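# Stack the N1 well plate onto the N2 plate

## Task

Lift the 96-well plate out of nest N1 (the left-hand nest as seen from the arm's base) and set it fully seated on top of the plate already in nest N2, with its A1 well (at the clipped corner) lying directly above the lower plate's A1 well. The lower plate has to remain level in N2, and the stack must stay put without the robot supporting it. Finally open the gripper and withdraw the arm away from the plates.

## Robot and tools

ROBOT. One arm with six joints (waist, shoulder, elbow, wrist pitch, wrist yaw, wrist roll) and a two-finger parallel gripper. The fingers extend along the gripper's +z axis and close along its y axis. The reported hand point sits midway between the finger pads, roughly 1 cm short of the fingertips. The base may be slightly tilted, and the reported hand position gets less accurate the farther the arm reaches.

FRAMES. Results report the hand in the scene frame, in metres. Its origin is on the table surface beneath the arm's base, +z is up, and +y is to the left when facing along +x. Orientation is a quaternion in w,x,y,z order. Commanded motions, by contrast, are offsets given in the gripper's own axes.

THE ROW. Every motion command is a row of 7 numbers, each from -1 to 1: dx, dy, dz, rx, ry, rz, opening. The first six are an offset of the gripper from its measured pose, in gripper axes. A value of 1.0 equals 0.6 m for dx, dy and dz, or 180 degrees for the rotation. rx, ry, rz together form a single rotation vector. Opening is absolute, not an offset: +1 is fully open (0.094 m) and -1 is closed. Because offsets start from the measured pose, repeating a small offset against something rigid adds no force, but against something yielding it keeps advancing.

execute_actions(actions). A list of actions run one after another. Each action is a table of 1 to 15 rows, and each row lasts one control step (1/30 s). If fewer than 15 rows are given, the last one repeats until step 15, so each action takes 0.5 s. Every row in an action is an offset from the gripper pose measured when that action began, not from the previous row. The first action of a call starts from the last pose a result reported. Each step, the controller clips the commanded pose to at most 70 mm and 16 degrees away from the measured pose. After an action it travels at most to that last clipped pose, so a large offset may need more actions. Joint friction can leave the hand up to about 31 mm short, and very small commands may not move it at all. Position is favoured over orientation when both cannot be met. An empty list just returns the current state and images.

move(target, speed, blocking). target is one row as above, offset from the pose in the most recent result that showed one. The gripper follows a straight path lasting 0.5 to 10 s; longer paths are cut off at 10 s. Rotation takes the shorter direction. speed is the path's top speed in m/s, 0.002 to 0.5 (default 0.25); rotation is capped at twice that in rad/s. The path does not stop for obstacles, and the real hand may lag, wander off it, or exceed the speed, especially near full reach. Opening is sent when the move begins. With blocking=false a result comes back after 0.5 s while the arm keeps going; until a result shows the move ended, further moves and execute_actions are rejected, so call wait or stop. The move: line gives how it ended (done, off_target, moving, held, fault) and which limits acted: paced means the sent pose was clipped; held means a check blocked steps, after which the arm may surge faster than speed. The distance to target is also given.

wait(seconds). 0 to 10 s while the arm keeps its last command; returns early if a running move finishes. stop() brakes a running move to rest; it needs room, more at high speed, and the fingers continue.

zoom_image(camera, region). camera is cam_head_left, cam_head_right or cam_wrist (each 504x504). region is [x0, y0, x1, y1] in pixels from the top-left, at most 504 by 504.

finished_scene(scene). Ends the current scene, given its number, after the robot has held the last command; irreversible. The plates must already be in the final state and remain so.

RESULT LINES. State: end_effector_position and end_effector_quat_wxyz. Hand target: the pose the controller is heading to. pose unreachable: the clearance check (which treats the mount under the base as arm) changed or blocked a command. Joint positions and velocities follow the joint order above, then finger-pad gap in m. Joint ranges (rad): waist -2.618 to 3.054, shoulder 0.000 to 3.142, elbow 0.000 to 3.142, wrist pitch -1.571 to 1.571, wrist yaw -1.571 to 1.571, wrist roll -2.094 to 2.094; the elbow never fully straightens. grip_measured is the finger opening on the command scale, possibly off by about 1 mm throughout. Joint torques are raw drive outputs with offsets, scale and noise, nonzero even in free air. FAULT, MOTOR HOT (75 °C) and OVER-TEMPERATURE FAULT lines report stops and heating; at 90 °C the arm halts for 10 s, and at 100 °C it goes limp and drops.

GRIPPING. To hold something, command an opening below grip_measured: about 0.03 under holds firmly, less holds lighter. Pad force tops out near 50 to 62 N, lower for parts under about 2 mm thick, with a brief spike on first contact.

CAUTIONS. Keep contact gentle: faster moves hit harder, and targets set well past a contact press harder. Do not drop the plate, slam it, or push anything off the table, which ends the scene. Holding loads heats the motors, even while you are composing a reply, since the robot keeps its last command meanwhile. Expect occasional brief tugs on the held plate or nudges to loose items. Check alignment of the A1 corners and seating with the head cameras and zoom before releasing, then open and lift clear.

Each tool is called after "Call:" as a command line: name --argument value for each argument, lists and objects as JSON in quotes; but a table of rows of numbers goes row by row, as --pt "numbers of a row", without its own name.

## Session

Call:
execute_actions --actions '[]'

Scene clock: 0.00 s.
end_effector_position=(+0.3646, -0.1583, +0.1474) grip_measured=+1.000 end_effector_quat_wxyz=(+0.332, +0.626, +0.569, +0.417)
Joint positions: [-1.078  1.285  0.296  1.08  -0.909  1.694  0.094]
Joint velocities: [-0.022 -0.002  0.007 -0.051  0.007 -0.037  0.   ]
Joint torques (N m, as the arm reports them, + toward a larger angle): no reading
Motor temperatures (°C, as the motors report them): [24 38 26 22 24 23]
Hand target: +0.365, -0.158, +0.147; +0.332, +0.626, +0.569, +0.417

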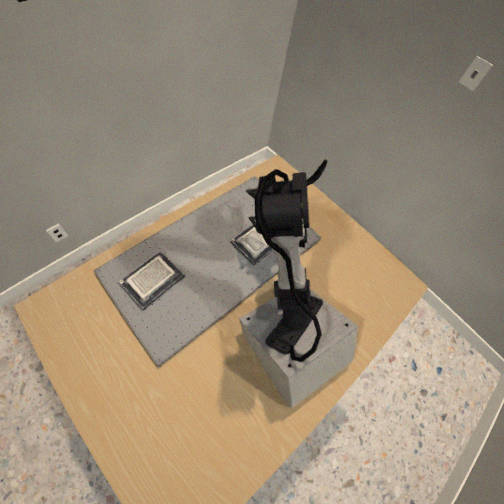

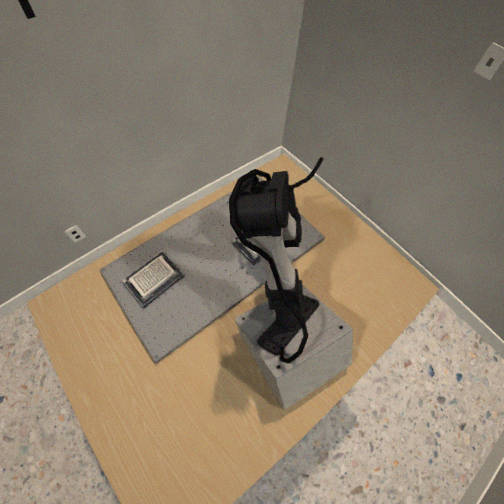

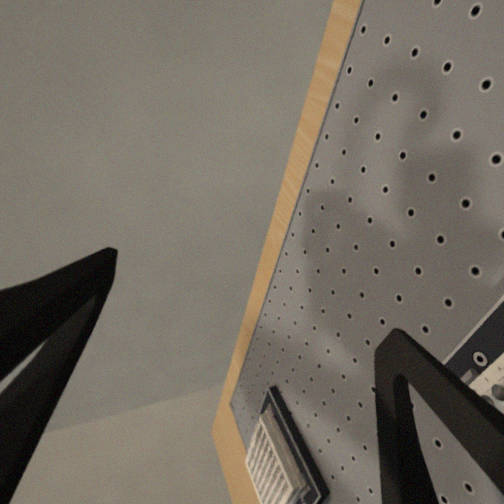

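Call:
move --target '[0.012,0.038,-0.11,0.312,0.248,-0.468,1]'

Call:
zoom_image --camera "cam_wrist" --region '[80,0,430,300]'

Call:
move --target '[-0.1,0.6,0.1,0,0,-0.5,1]'

Scene clock: 11.20 s.
end_effector_position=(+0.3104, -0.1571, +0.1872) grip_measured=+1.000 end_effector_quat_wxyz=(-0.008, +0.017, +1.000, +0.006)
Joint positions: [-0.92   1.238  1.3   -1.206 -0.26  -0.622  0.094]
Joint velocities: [-0.007 -0.012  0.007  0.022  0.007 -0.007  0.   ]
Joint torques (N m, as the arm reports them, + toward a larger angle): [ 0.07 -9.71  8.82  0.17  0.05 -0.08]
Motor temperatures (°C, as the motors report them): [24 38 27 24 24 23]
Hand target: +0.314, -0.156, +0.198; +0.000, +0.004, +1.000, -0.007
Off the commanded pose: 0.011 m, 2 deg.
move: off_target

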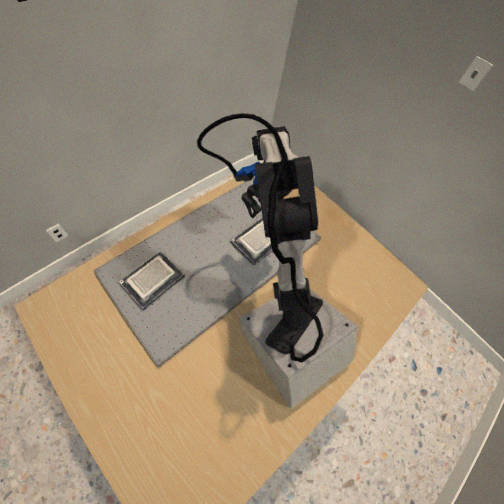

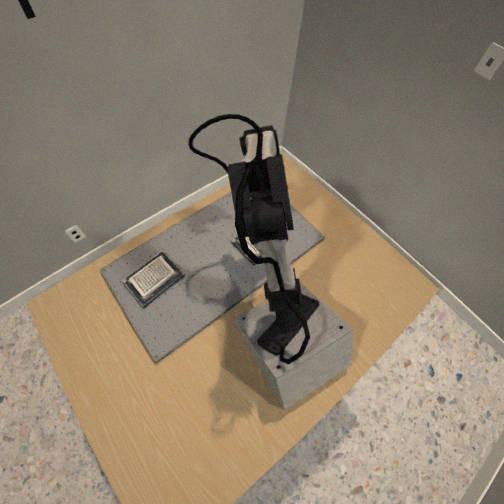

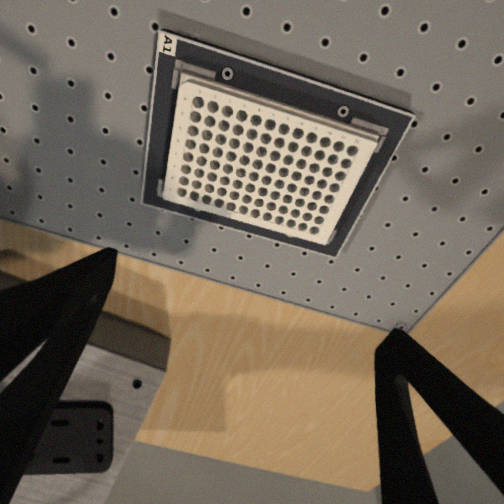

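Region (80, 0, 430, 300) of cam_wrist's 504x504 image, scaled by 1.440, with more detail than that image has; it fills the top 432 rows of this view, and the rest is white.

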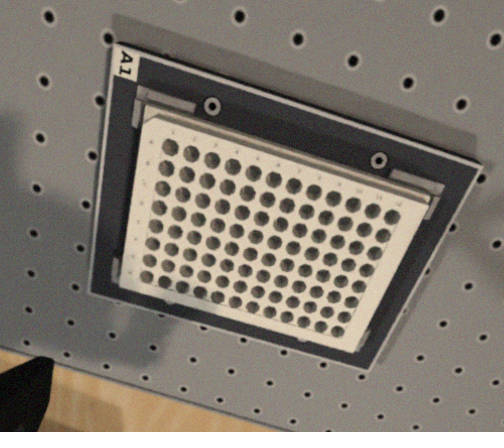

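Scene clock: 14.83 s.
end_effector_position=(+0.3732, +0.2000, +0.1257) grip_measured=+1.000 end_effector_quat_wxyz=(+0.006, +0.689, -0.724, -0.013)
Joint positions: [ 0.511  1.708  1.531 -1.066  0.362 -0.863  0.094]
Joint velocities: [-0.022 -0.012  0.002 -0.022  0.051 -0.051  0.   ]
Joint torques (N m, as the arm reports them, + toward a larger angle): [  3.63 -10.23   8.45   0.21   0.08  -0.1 ]
Motor temperatures (°C, as the motors report them): [24 38 28 24 24 23]
Hand target: +0.377, +0.202, +0.130; +0.001, +0.695, -0.719, -0.008
Off the commanded pose: 0.010 m, 1 deg.
move: done

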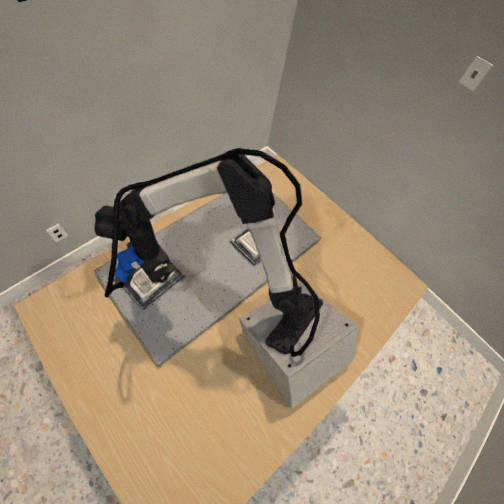

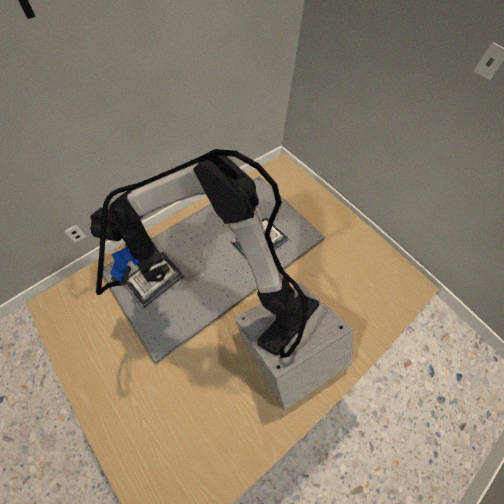

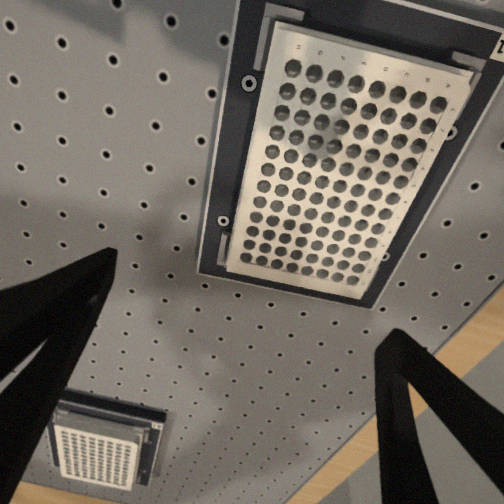

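Call:
move --target '[0,-0.045,0.11,0,0,-0.025,1]' --speed 0.1

Scene clock: 18.87 s.
end_effector_position=(+0.3976, +0.1969, +0.0610) grip_measured=+1.000 end_effector_quat_wxyz=(+0.013, +0.716, -0.698, -0.007)
Joint positions: [ 0.408  1.854  1.531 -0.897  0.343 -1.036  0.094]
Joint velocities: [-0.002  0.027 -0.002  0.037 -0.051 -0.051  0.   ]
Joint torques (N m, as the arm reports them, + toward a larger angle): [  2.88 -11.53   5.54   0.48  -0.17  -0.07]
Motor temperatures (°C, as the motors report them): [24 39 28 23 24 23]
Hand target: +0.399, +0.200, +0.059; +0.006, +0.717, -0.697, -0.013
Off the commanded pose: 0.003 m, 1 deg.
move: done

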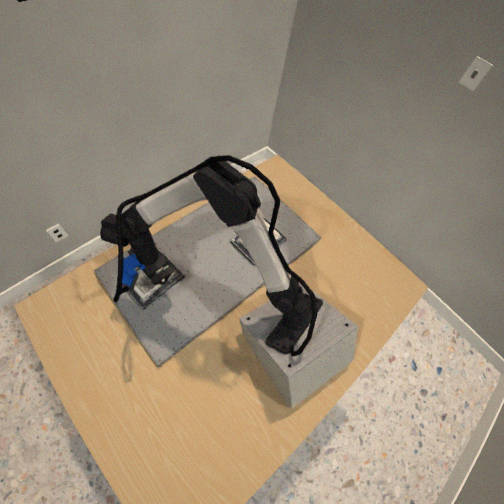

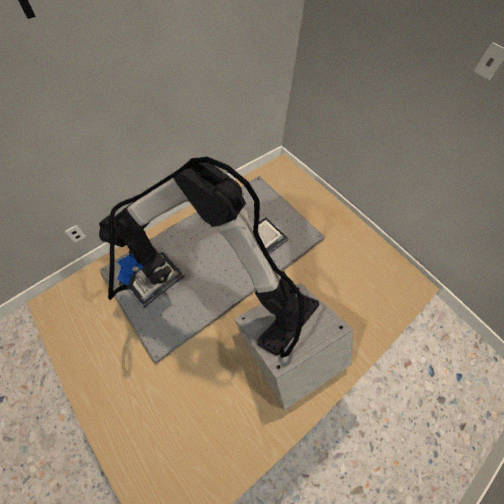

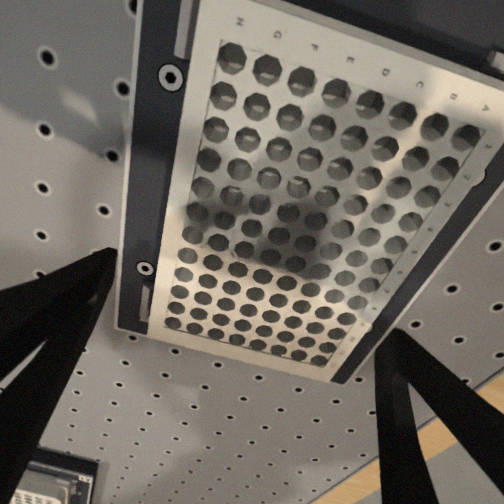

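Call:
move --target '[-0.03,-0.012,0.025,-0.008,0,0,1]' --speed 0.04

Scene clock: 22.83 s.
end_effector_position=(+0.4036, +0.2089, +0.0416) grip_measured=+1.000 end_effector_quat_wxyz=(+0.024, +0.716, -0.698, -0.010)
Joint positions: [ 0.408  1.951  1.609 -0.902  0.342 -1.029  0.094]
Joint velocities: [-0.017 -0.012  0.007  0.037 -0.037  0.037  0.   ]
Joint torques (N m, as the arm reports them, + toward a larger angle): [  4.26 -12.     7.88   0.03  -0.11   0.15]
Motor temperatures (°C, as the motors report them): [24 40 28 23 24 23]
Hand target: +0.404, +0.215, +0.046; +0.022, +0.715, -0.698, -0.016
Off the commanded pose: 0.007 m, 1 deg.
move: done

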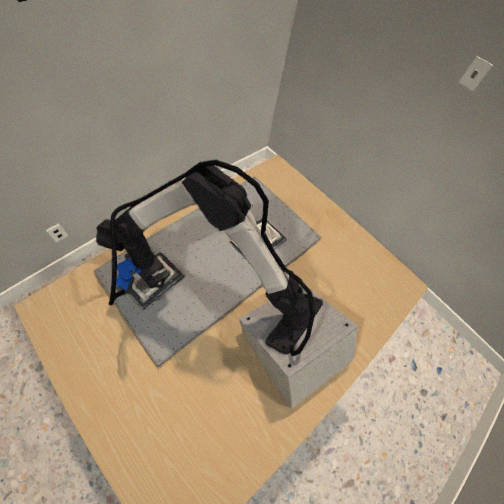

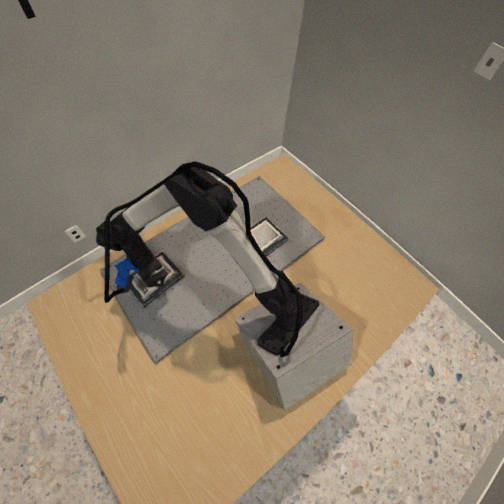

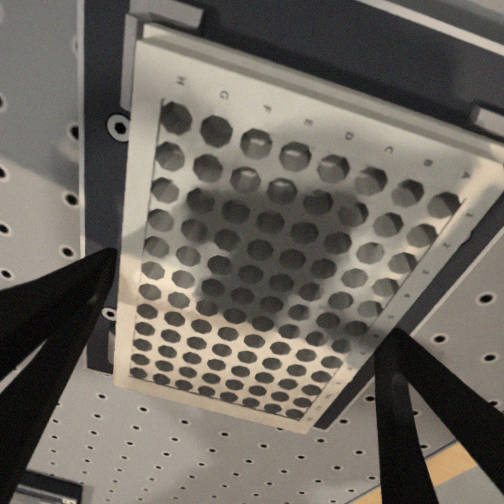

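Wrong tilt sign; correct and descend.

Call:
move --target '[0,0.005,0.008,0.015,-0.005,0,1]' --speed 0.02

Scene clock: 27.10 s.
end_effector_position=(+0.4010, +0.2090, +0.0369) grip_measured=+1.000 end_effector_quat_wxyz=(+0.007, +0.712, -0.702, -0.005)
Joint positions: [ 0.408  1.921  1.534 -0.818  0.344 -1.032  0.094]
Joint velocities: [-0.012  0.002  0.007 -0.007 -0.037  0.007  0.   ]
Joint torques (N m, as the arm reports them, + toward a larger angle): [  3.64 -12.95   4.17   0.49   0.07  -0.09]
Motor temperatures (°C, as the motors report them): [24 42 29 23 24 23]
Hand target: +0.401, +0.209, +0.037; +0.002, +0.716, -0.698, +0.000
Off the commanded pose: 0.001 m, 1 deg.
move: done

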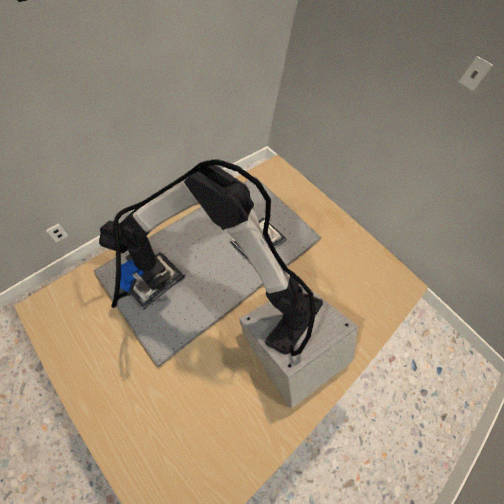

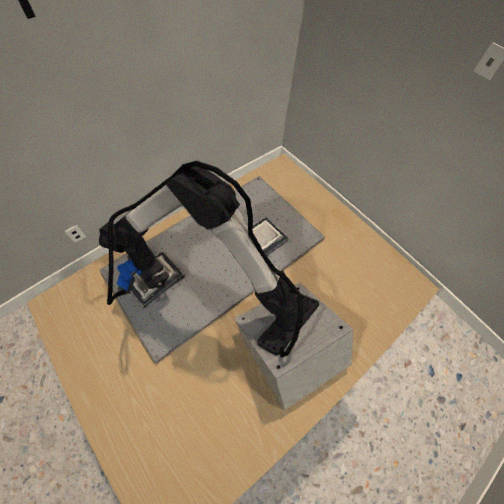

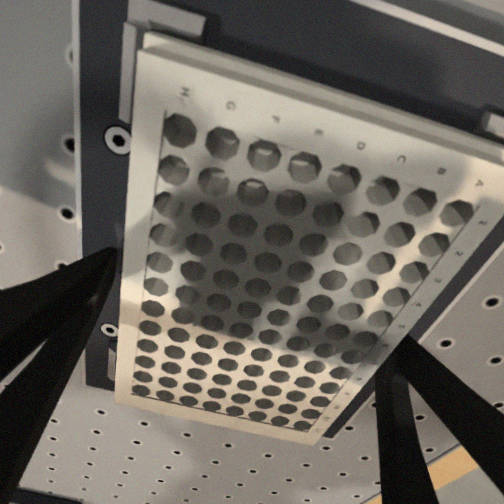

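Call:
move --target '[0,0,0,0,0,0,0.72]'

Call:
move --target '[0,0,-0.09,0,0,0,0.72]' --speed 0.06

Call:
move --target '[0.56,0.2,-0.01,0.008,0,0.025,0.72]'

Scene clock: 32.00 s.
end_effector_position=(+0.4009, +0.2090, +0.0368) grip_measured=+0.754 end_effector_quat_wxyz=(+0.007, +0.713, -0.701, -0.005)
Joint positions: [ 0.408  1.921  1.533 -0.818  0.344 -1.032  0.082]
Joint velocities: [ 0.002  0.007 -0.007 -0.022 -0.022  0.066  0.   ]
Joint torques (N m, as the arm reports them, + toward a larger angle): [  3.36 -12.12   5.98   0.28  -0.02   0.01]
Motor temperatures (°C, as the motors report them): [24 43 28 23 24 23]
Hand target: +0.401, +0.209, +0.037; +0.007, +0.713, -0.702, -0.005
Off the commanded pose: 0.000 m, 0 deg.
move: done

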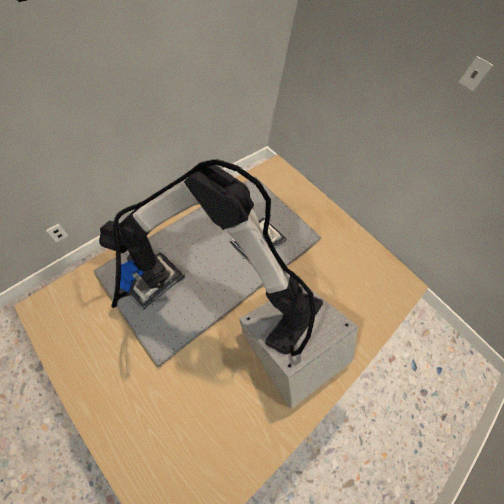

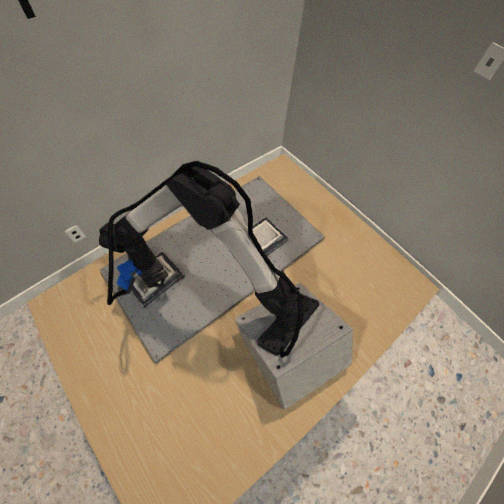

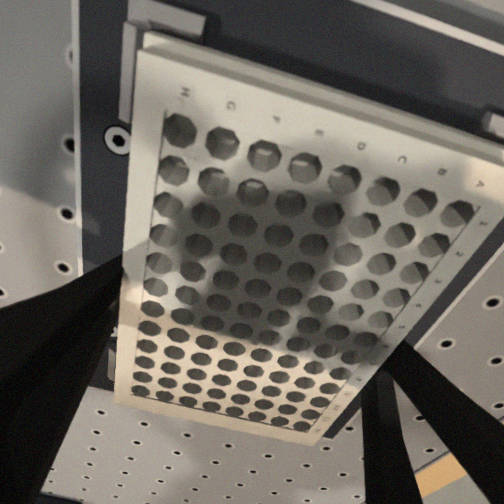

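Scene clock: 33.37 s.
end_effector_position=(+0.3957, +0.2075, +0.0776) grip_measured=+0.754 end_effector_quat_wxyz=(+0.018, +0.716, -0.698, -0.011)
Joint positions: [ 0.447  1.862  1.598 -0.981  0.351 -0.994  0.082]
Joint velocities: [ 0.007 -0.002  0.002  0.081 -0.037  0.037 -0.001]
Joint torques (N m, as the arm reports them, + toward a larger angle): [  4.15 -13.49   8.1    0.03   0.06   0.12]
Motor temperatures (°C, as the motors report them): [25 44 29 23 24 23]
Hand target: +0.401, +0.209, +0.091; +0.007, +0.713, -0.702, -0.005
Off the commanded pose: 0.015 m, 2 deg.
move: off_target

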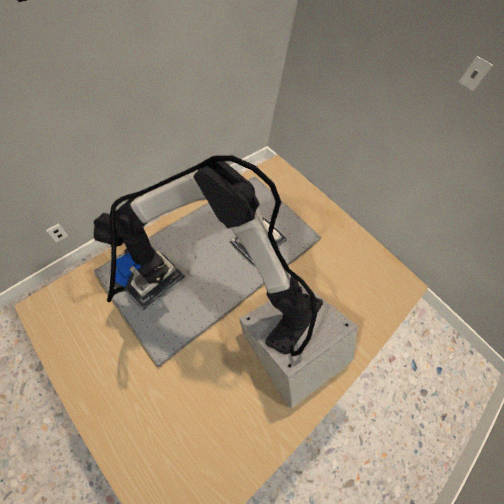

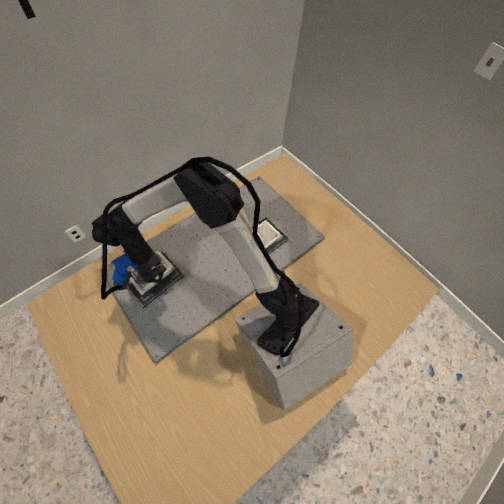

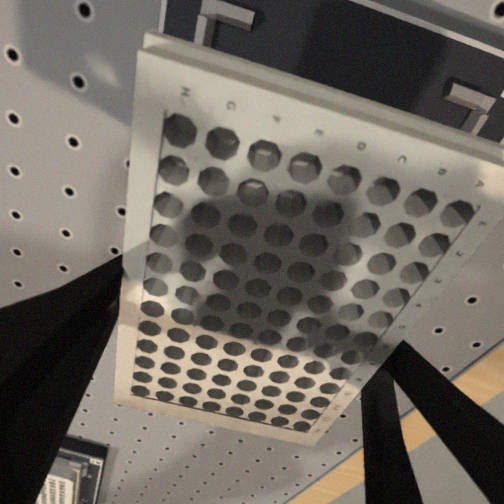

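Scene clock: 35.93 s.
end_effector_position=(+0.2873, -0.1395, +0.0877) grip_measured=+0.754 end_effector_quat_wxyz=(+0.019, +0.681, -0.732, +0.003)
Joint positions: [-0.773  1.243  0.9   -0.757 -0.156 -2.017  0.082]
Joint velocities: [ 0.007  0.002  0.002 -0.081 -0.066 -0.007 -0.001]
Joint torques (N m, as the arm reports them, + toward a larger angle): [ 0.2  -8.26  6.44  0.06 -0.1  -0.09]
Motor temperatures (°C, as the motors report them): [24 44 29 23 24 23]
Hand target: +0.289, -0.133, +0.091; +0.010, +0.688, -0.726, -0.002
Off the commanded pose: 0.010 m, 2 deg.
move: done

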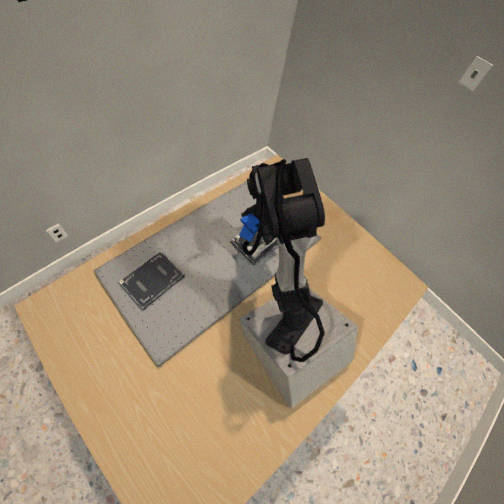

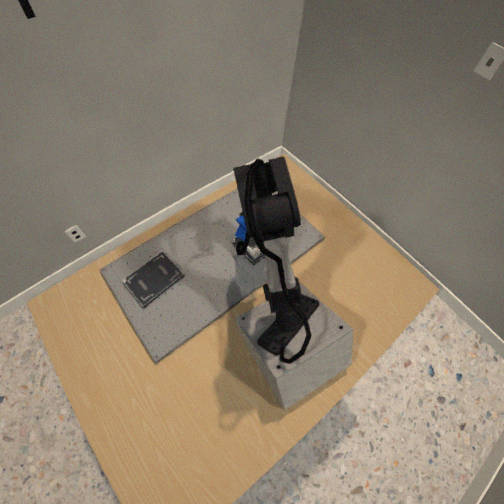

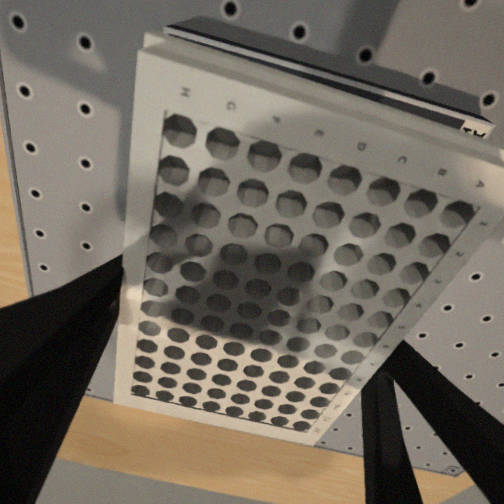

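Call:
move --target '[0.035,-0.004,0.045,0.002,-0.009,0,0.72]' --speed 0.04

Scene clock: 39.60 s.
end_effector_position=(+0.2827, -0.1578, +0.0615) grip_measured=+0.754 end_effector_quat_wxyz=(+0.016, +0.678, -0.735, -0.012)
Joint positions: [-0.836  1.36   0.9   -0.677 -0.197 -2.07   0.082]
Joint velocities: [-0.012 -0.002 -0.002  0.037 -0.037 -0.081 -0.001]
Joint torques (N m, as the arm reports them, + toward a larger angle): [-1.34 -7.24  6.05  0.32 -0.11 -0.02]
Motor temperatures (°C, as the motors report them): [24 44 29 23 24 23]
Hand target: +0.288, -0.161, +0.061; +0.008, +0.680, -0.733, -0.004
Off the commanded pose: 0.006 m, 1 deg.
joint sent to its limit — the command would take joint 6 (wrist roll) past its lower limit, so that joint was sent only as far as its limit.
move: done

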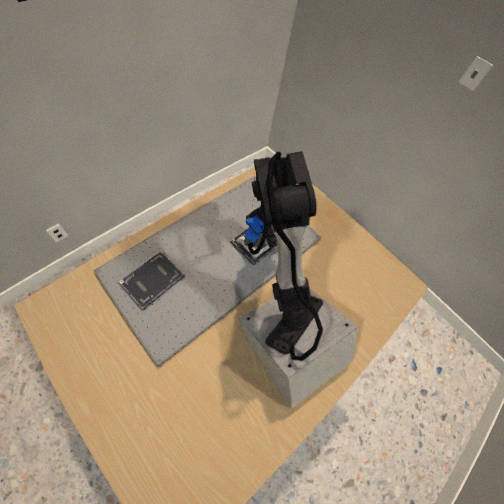

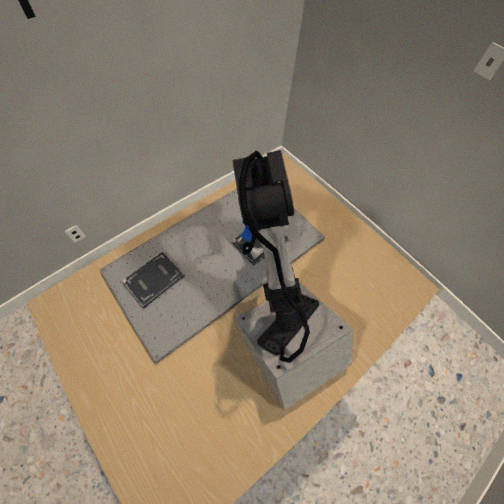

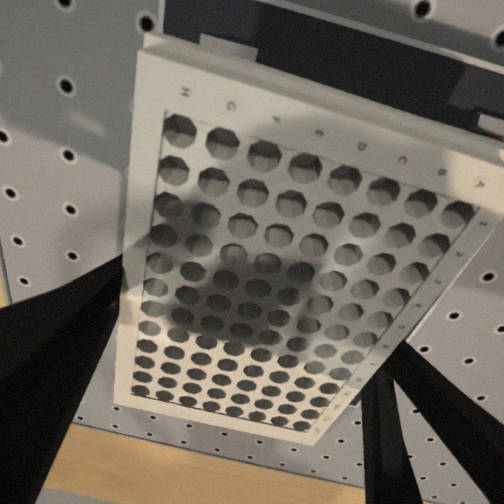

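Call:
move --target '[0.008,-0.024,0.006,0.01,0,-0.014,0.72]' --speed 0.02

Scene clock: 44.00 s.
end_effector_position=(+0.2845, -0.1588, +0.0559) grip_measured=+0.754 end_effector_quat_wxyz=(+0.015, +0.679, -0.734, -0.012)
Joint positions: [-0.832  1.381  0.9   -0.656 -0.198 -2.071  0.082]
Joint velocities: [-0.012 -0.002 -0.002 -0.022  0.022 -0.007  0.001]
Joint torques (N m, as the arm reports them, + toward a larger angle): [-0.11 -7.27  7.53  0.34  0.01 -0.08]
Motor temperatures (°C, as the motors report them): [24 44 29 23 24 23]
Hand target: +0.297, -0.163, +0.058; +0.010, +0.688, -0.726, +0.002
Off the commanded pose: 0.013 m, 3 deg.
joint sent to its limit — the command would take joint 6 (wrist roll) past its lower limit, so that joint was sent only as far as its limit.
move: off_target

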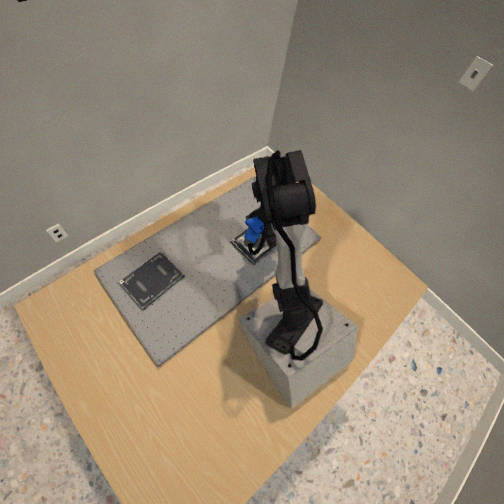

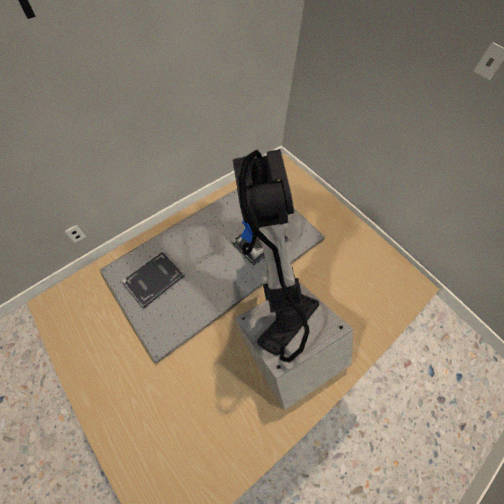

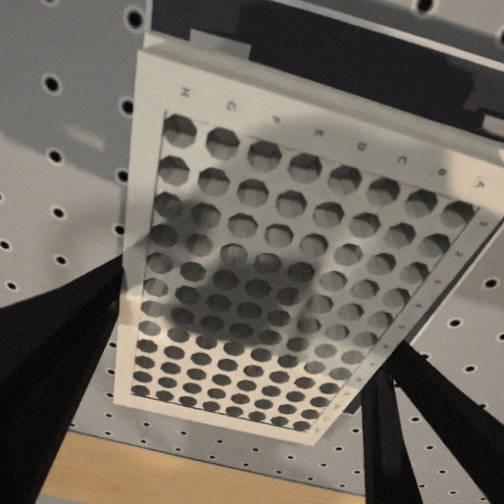

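Call:
move --target '[0.008,-0.03,-0.003,0.008,0,-0.006,0.72]' --speed 0.02

Scene clock: 50.83 s.
end_effector_position=(+0.2937, -0.1646, +0.0561) grip_measured=+0.754 end_effector_quat_wxyz=(+0.013, +0.680, -0.733, -0.006)
Joint positions: [-0.832  1.405  0.936 -0.654 -0.198 -2.071  0.082]
Joint velocities: [-0.002 -0.002 -0.002  0.007 -0.007 -0.066 -0.001]
Joint torques (N m, as the arm reports them, + toward a larger angle): [-0.08 -7.53  7.26  0.15 -0.08 -0.05]
Motor temperatures (°C, as the motors report them): [24 43 29 22 24 23]
Hand target: +0.302, -0.165, +0.057; +0.006, +0.686, -0.727, -0.003
Off the commanded pose: 0.009 m, 1 deg.
move: done

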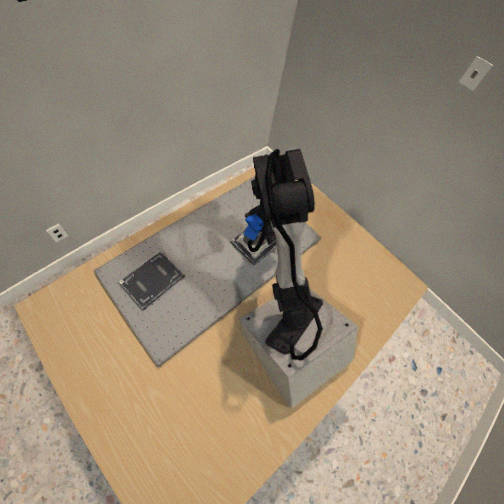

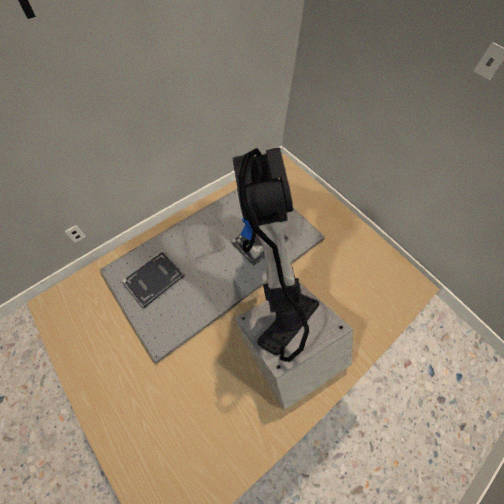

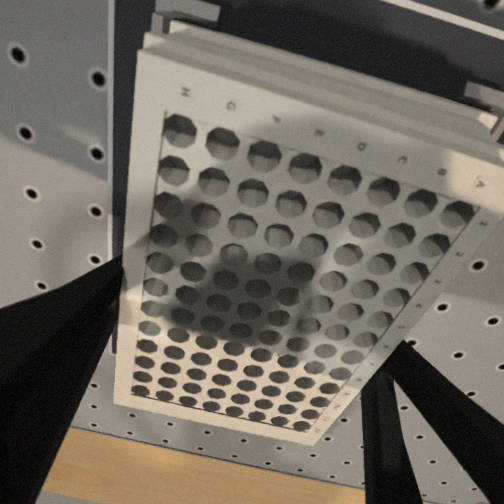

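Call:
move --target '[-0.013,-0.01,0.004,0,0,-0.012,0.72]' --speed 0.015

Call:
zoom_image --camera "cam_wrist" --region '[100,0,504,250]'

Scene clock: 55.53 s.
end_effector_position=(+0.2978, -0.1562, +0.0543) grip_measured=+0.754 end_effector_quat_wxyz=(+0.010, +0.690, -0.723, -0.010)
Joint positions: [-0.8    1.405  0.936 -0.654 -0.193 -2.071  0.082]
Joint velocities: [ 0.002 -0.022  0.002 -0.007 -0.037 -0.007 -0.   ]
Joint torques (N m, as the arm reports them, + toward a larger angle): [-0.05 -7.99  5.79  0.26  0.1  -0.01]
Motor temperatures (°C, as the motors report them): [24 43 30 22 24 23]
Hand target: +0.300, -0.157, +0.053; +0.013, +0.694, -0.720, -0.006
Off the commanded pose: 0.003 m, 1 deg.
move: done

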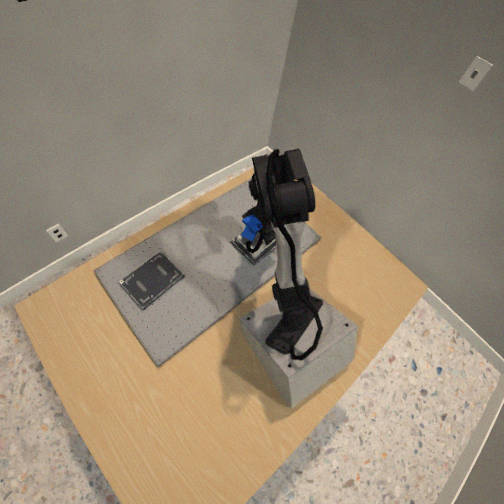

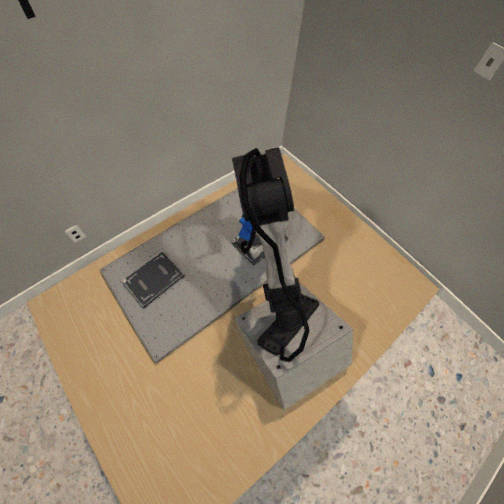

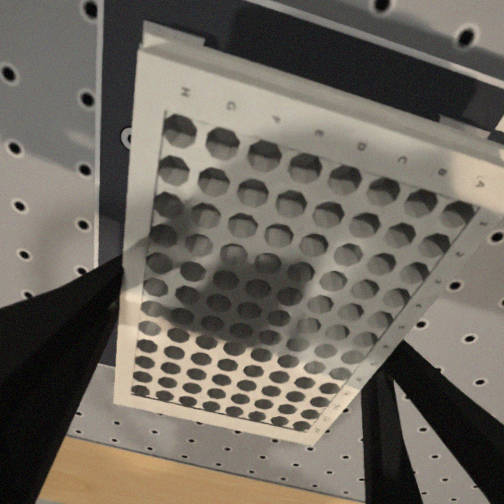

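Region (100, 0, 504, 250) of cam_wrist's 504x504 image, scaled by 1.248, with more detail than that image has; it fills the top 312 rows of this view, and the rest is white.

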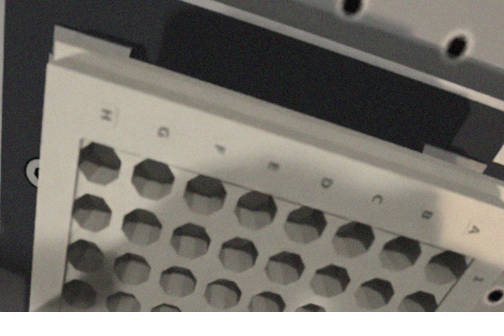

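Call:
move --target '[0,0,0.014,0,0,0,0.72]' --speed 0.01

Call:
move --target '[0,0,0,0,0,0,1]'

Call:
move --target '[-0.02,0,-0.003,0,0,0,1]' --speed 0.02

Scene clock: 64.23 s.
end_effector_position=(+0.2988, -0.1576, +0.0520) grip_measured=+0.754 end_effector_quat_wxyz=(+0.010, +0.691, -0.723, -0.008)
Joint positions: [-0.8    1.414  0.936 -0.642 -0.192 -2.071  0.082]
Joint velocities: [-0.012  0.007 -0.022  0.066 -0.007  0.022  0.   ]
Joint torques (N m, as the arm reports them, + toward a larger angle): [-0.18 -7.4   4.36  0.41  0.02  0.06]
Motor temperatures (°C, as the motors report them): [24 43 29 22 24 23]
Hand target: +0.298, -0.156, +0.046; +0.010, +0.690, -0.723, -0.010
Off the commanded pose: 0.006 m, 0 deg.
move: done

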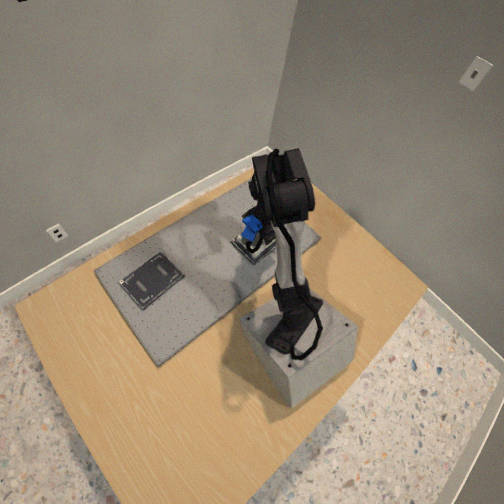

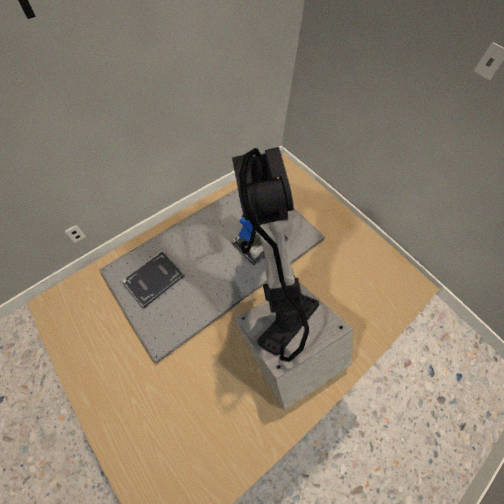

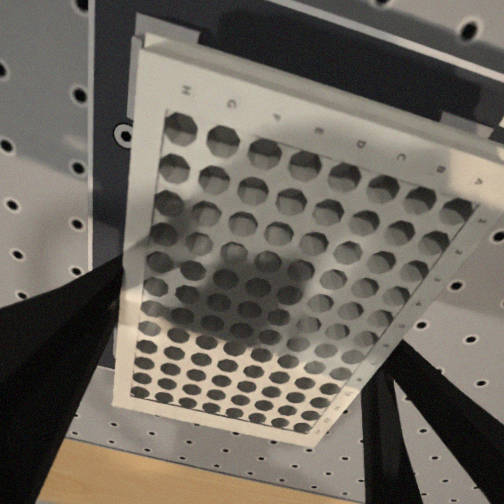

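Scene clock: 64.73 s.
end_effector_position=(+0.2988, -0.1576, +0.0520) grip_measured=+1.000 end_effector_quat_wxyz=(+0.010, +0.691, -0.723, -0.008)
Joint positions: [-0.8    1.414  0.936 -0.642 -0.192 -2.071  0.094]
Joint velocities: [-0.007 -0.002  0.007 -0.037 -0.037  0.037  0.   ]
Joint torques (N m, as the arm reports them, + toward a larger angle): [-0.67 -8.39  5.43  0.2   0.    0.01]
Motor temperatures (°C, as the motors report them): [24 43 29 22 24 23]
Hand target: +0.299, -0.158, +0.052; +0.010, +0.691, -0.723, -0.008
Off the commanded pose: 0.000 m, 0 deg.
move: done

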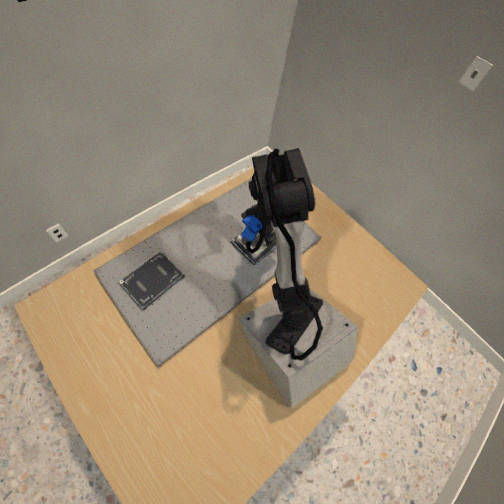

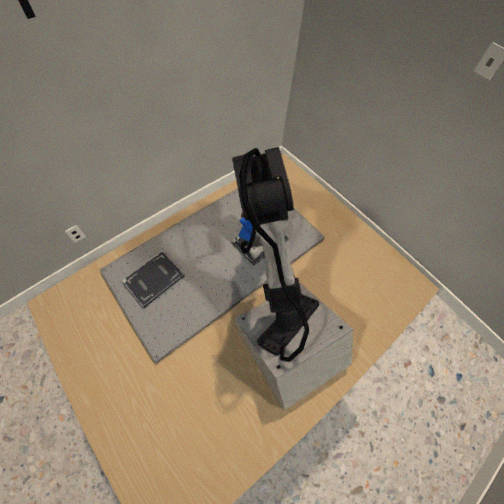

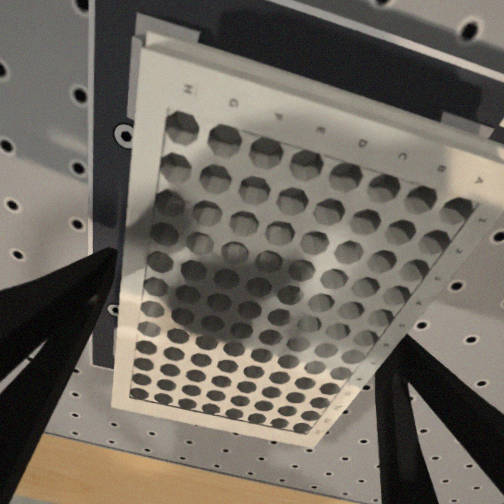

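Scene clock: 65.60 s.
end_effector_position=(+0.3024, -0.1483, +0.0519) grip_measured=+1.000 end_effector_quat_wxyz=(+0.006, +0.693, -0.721, -0.010)
Joint positions: [-0.768  1.405  0.931 -0.642 -0.187 -2.047  0.094]
Joint velocities: [-0.007 -0.007 -0.007  0.007  0.037  0.022  0.   ]
Joint torques (N m, as the arm reports them, + toward a larger angle): [ 0.   -9.81  4.17  0.16  0.08  0.04]
Motor temperatures (°C, as the motors report them): [24 43 29 22 24 23]
Hand target: +0.299, -0.146, +0.054; +0.010, +0.691, -0.723, -0.009
Off the commanded pose: 0.004 m, 1 deg.
move: done

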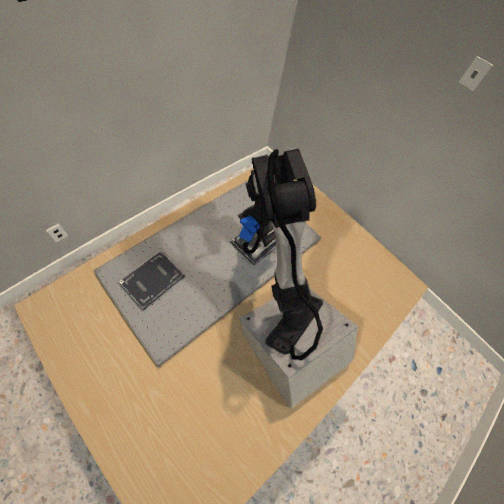

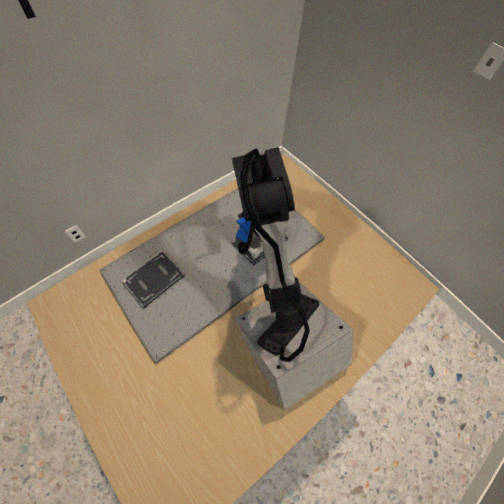

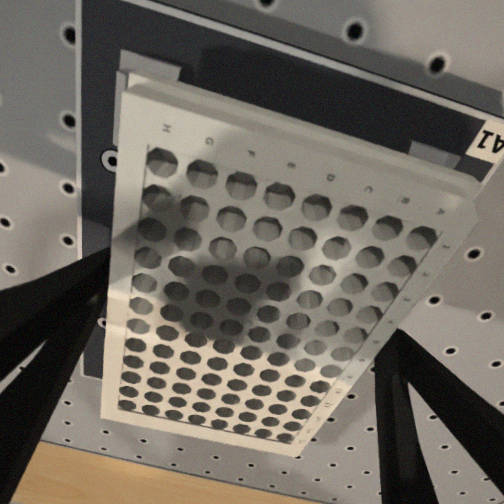

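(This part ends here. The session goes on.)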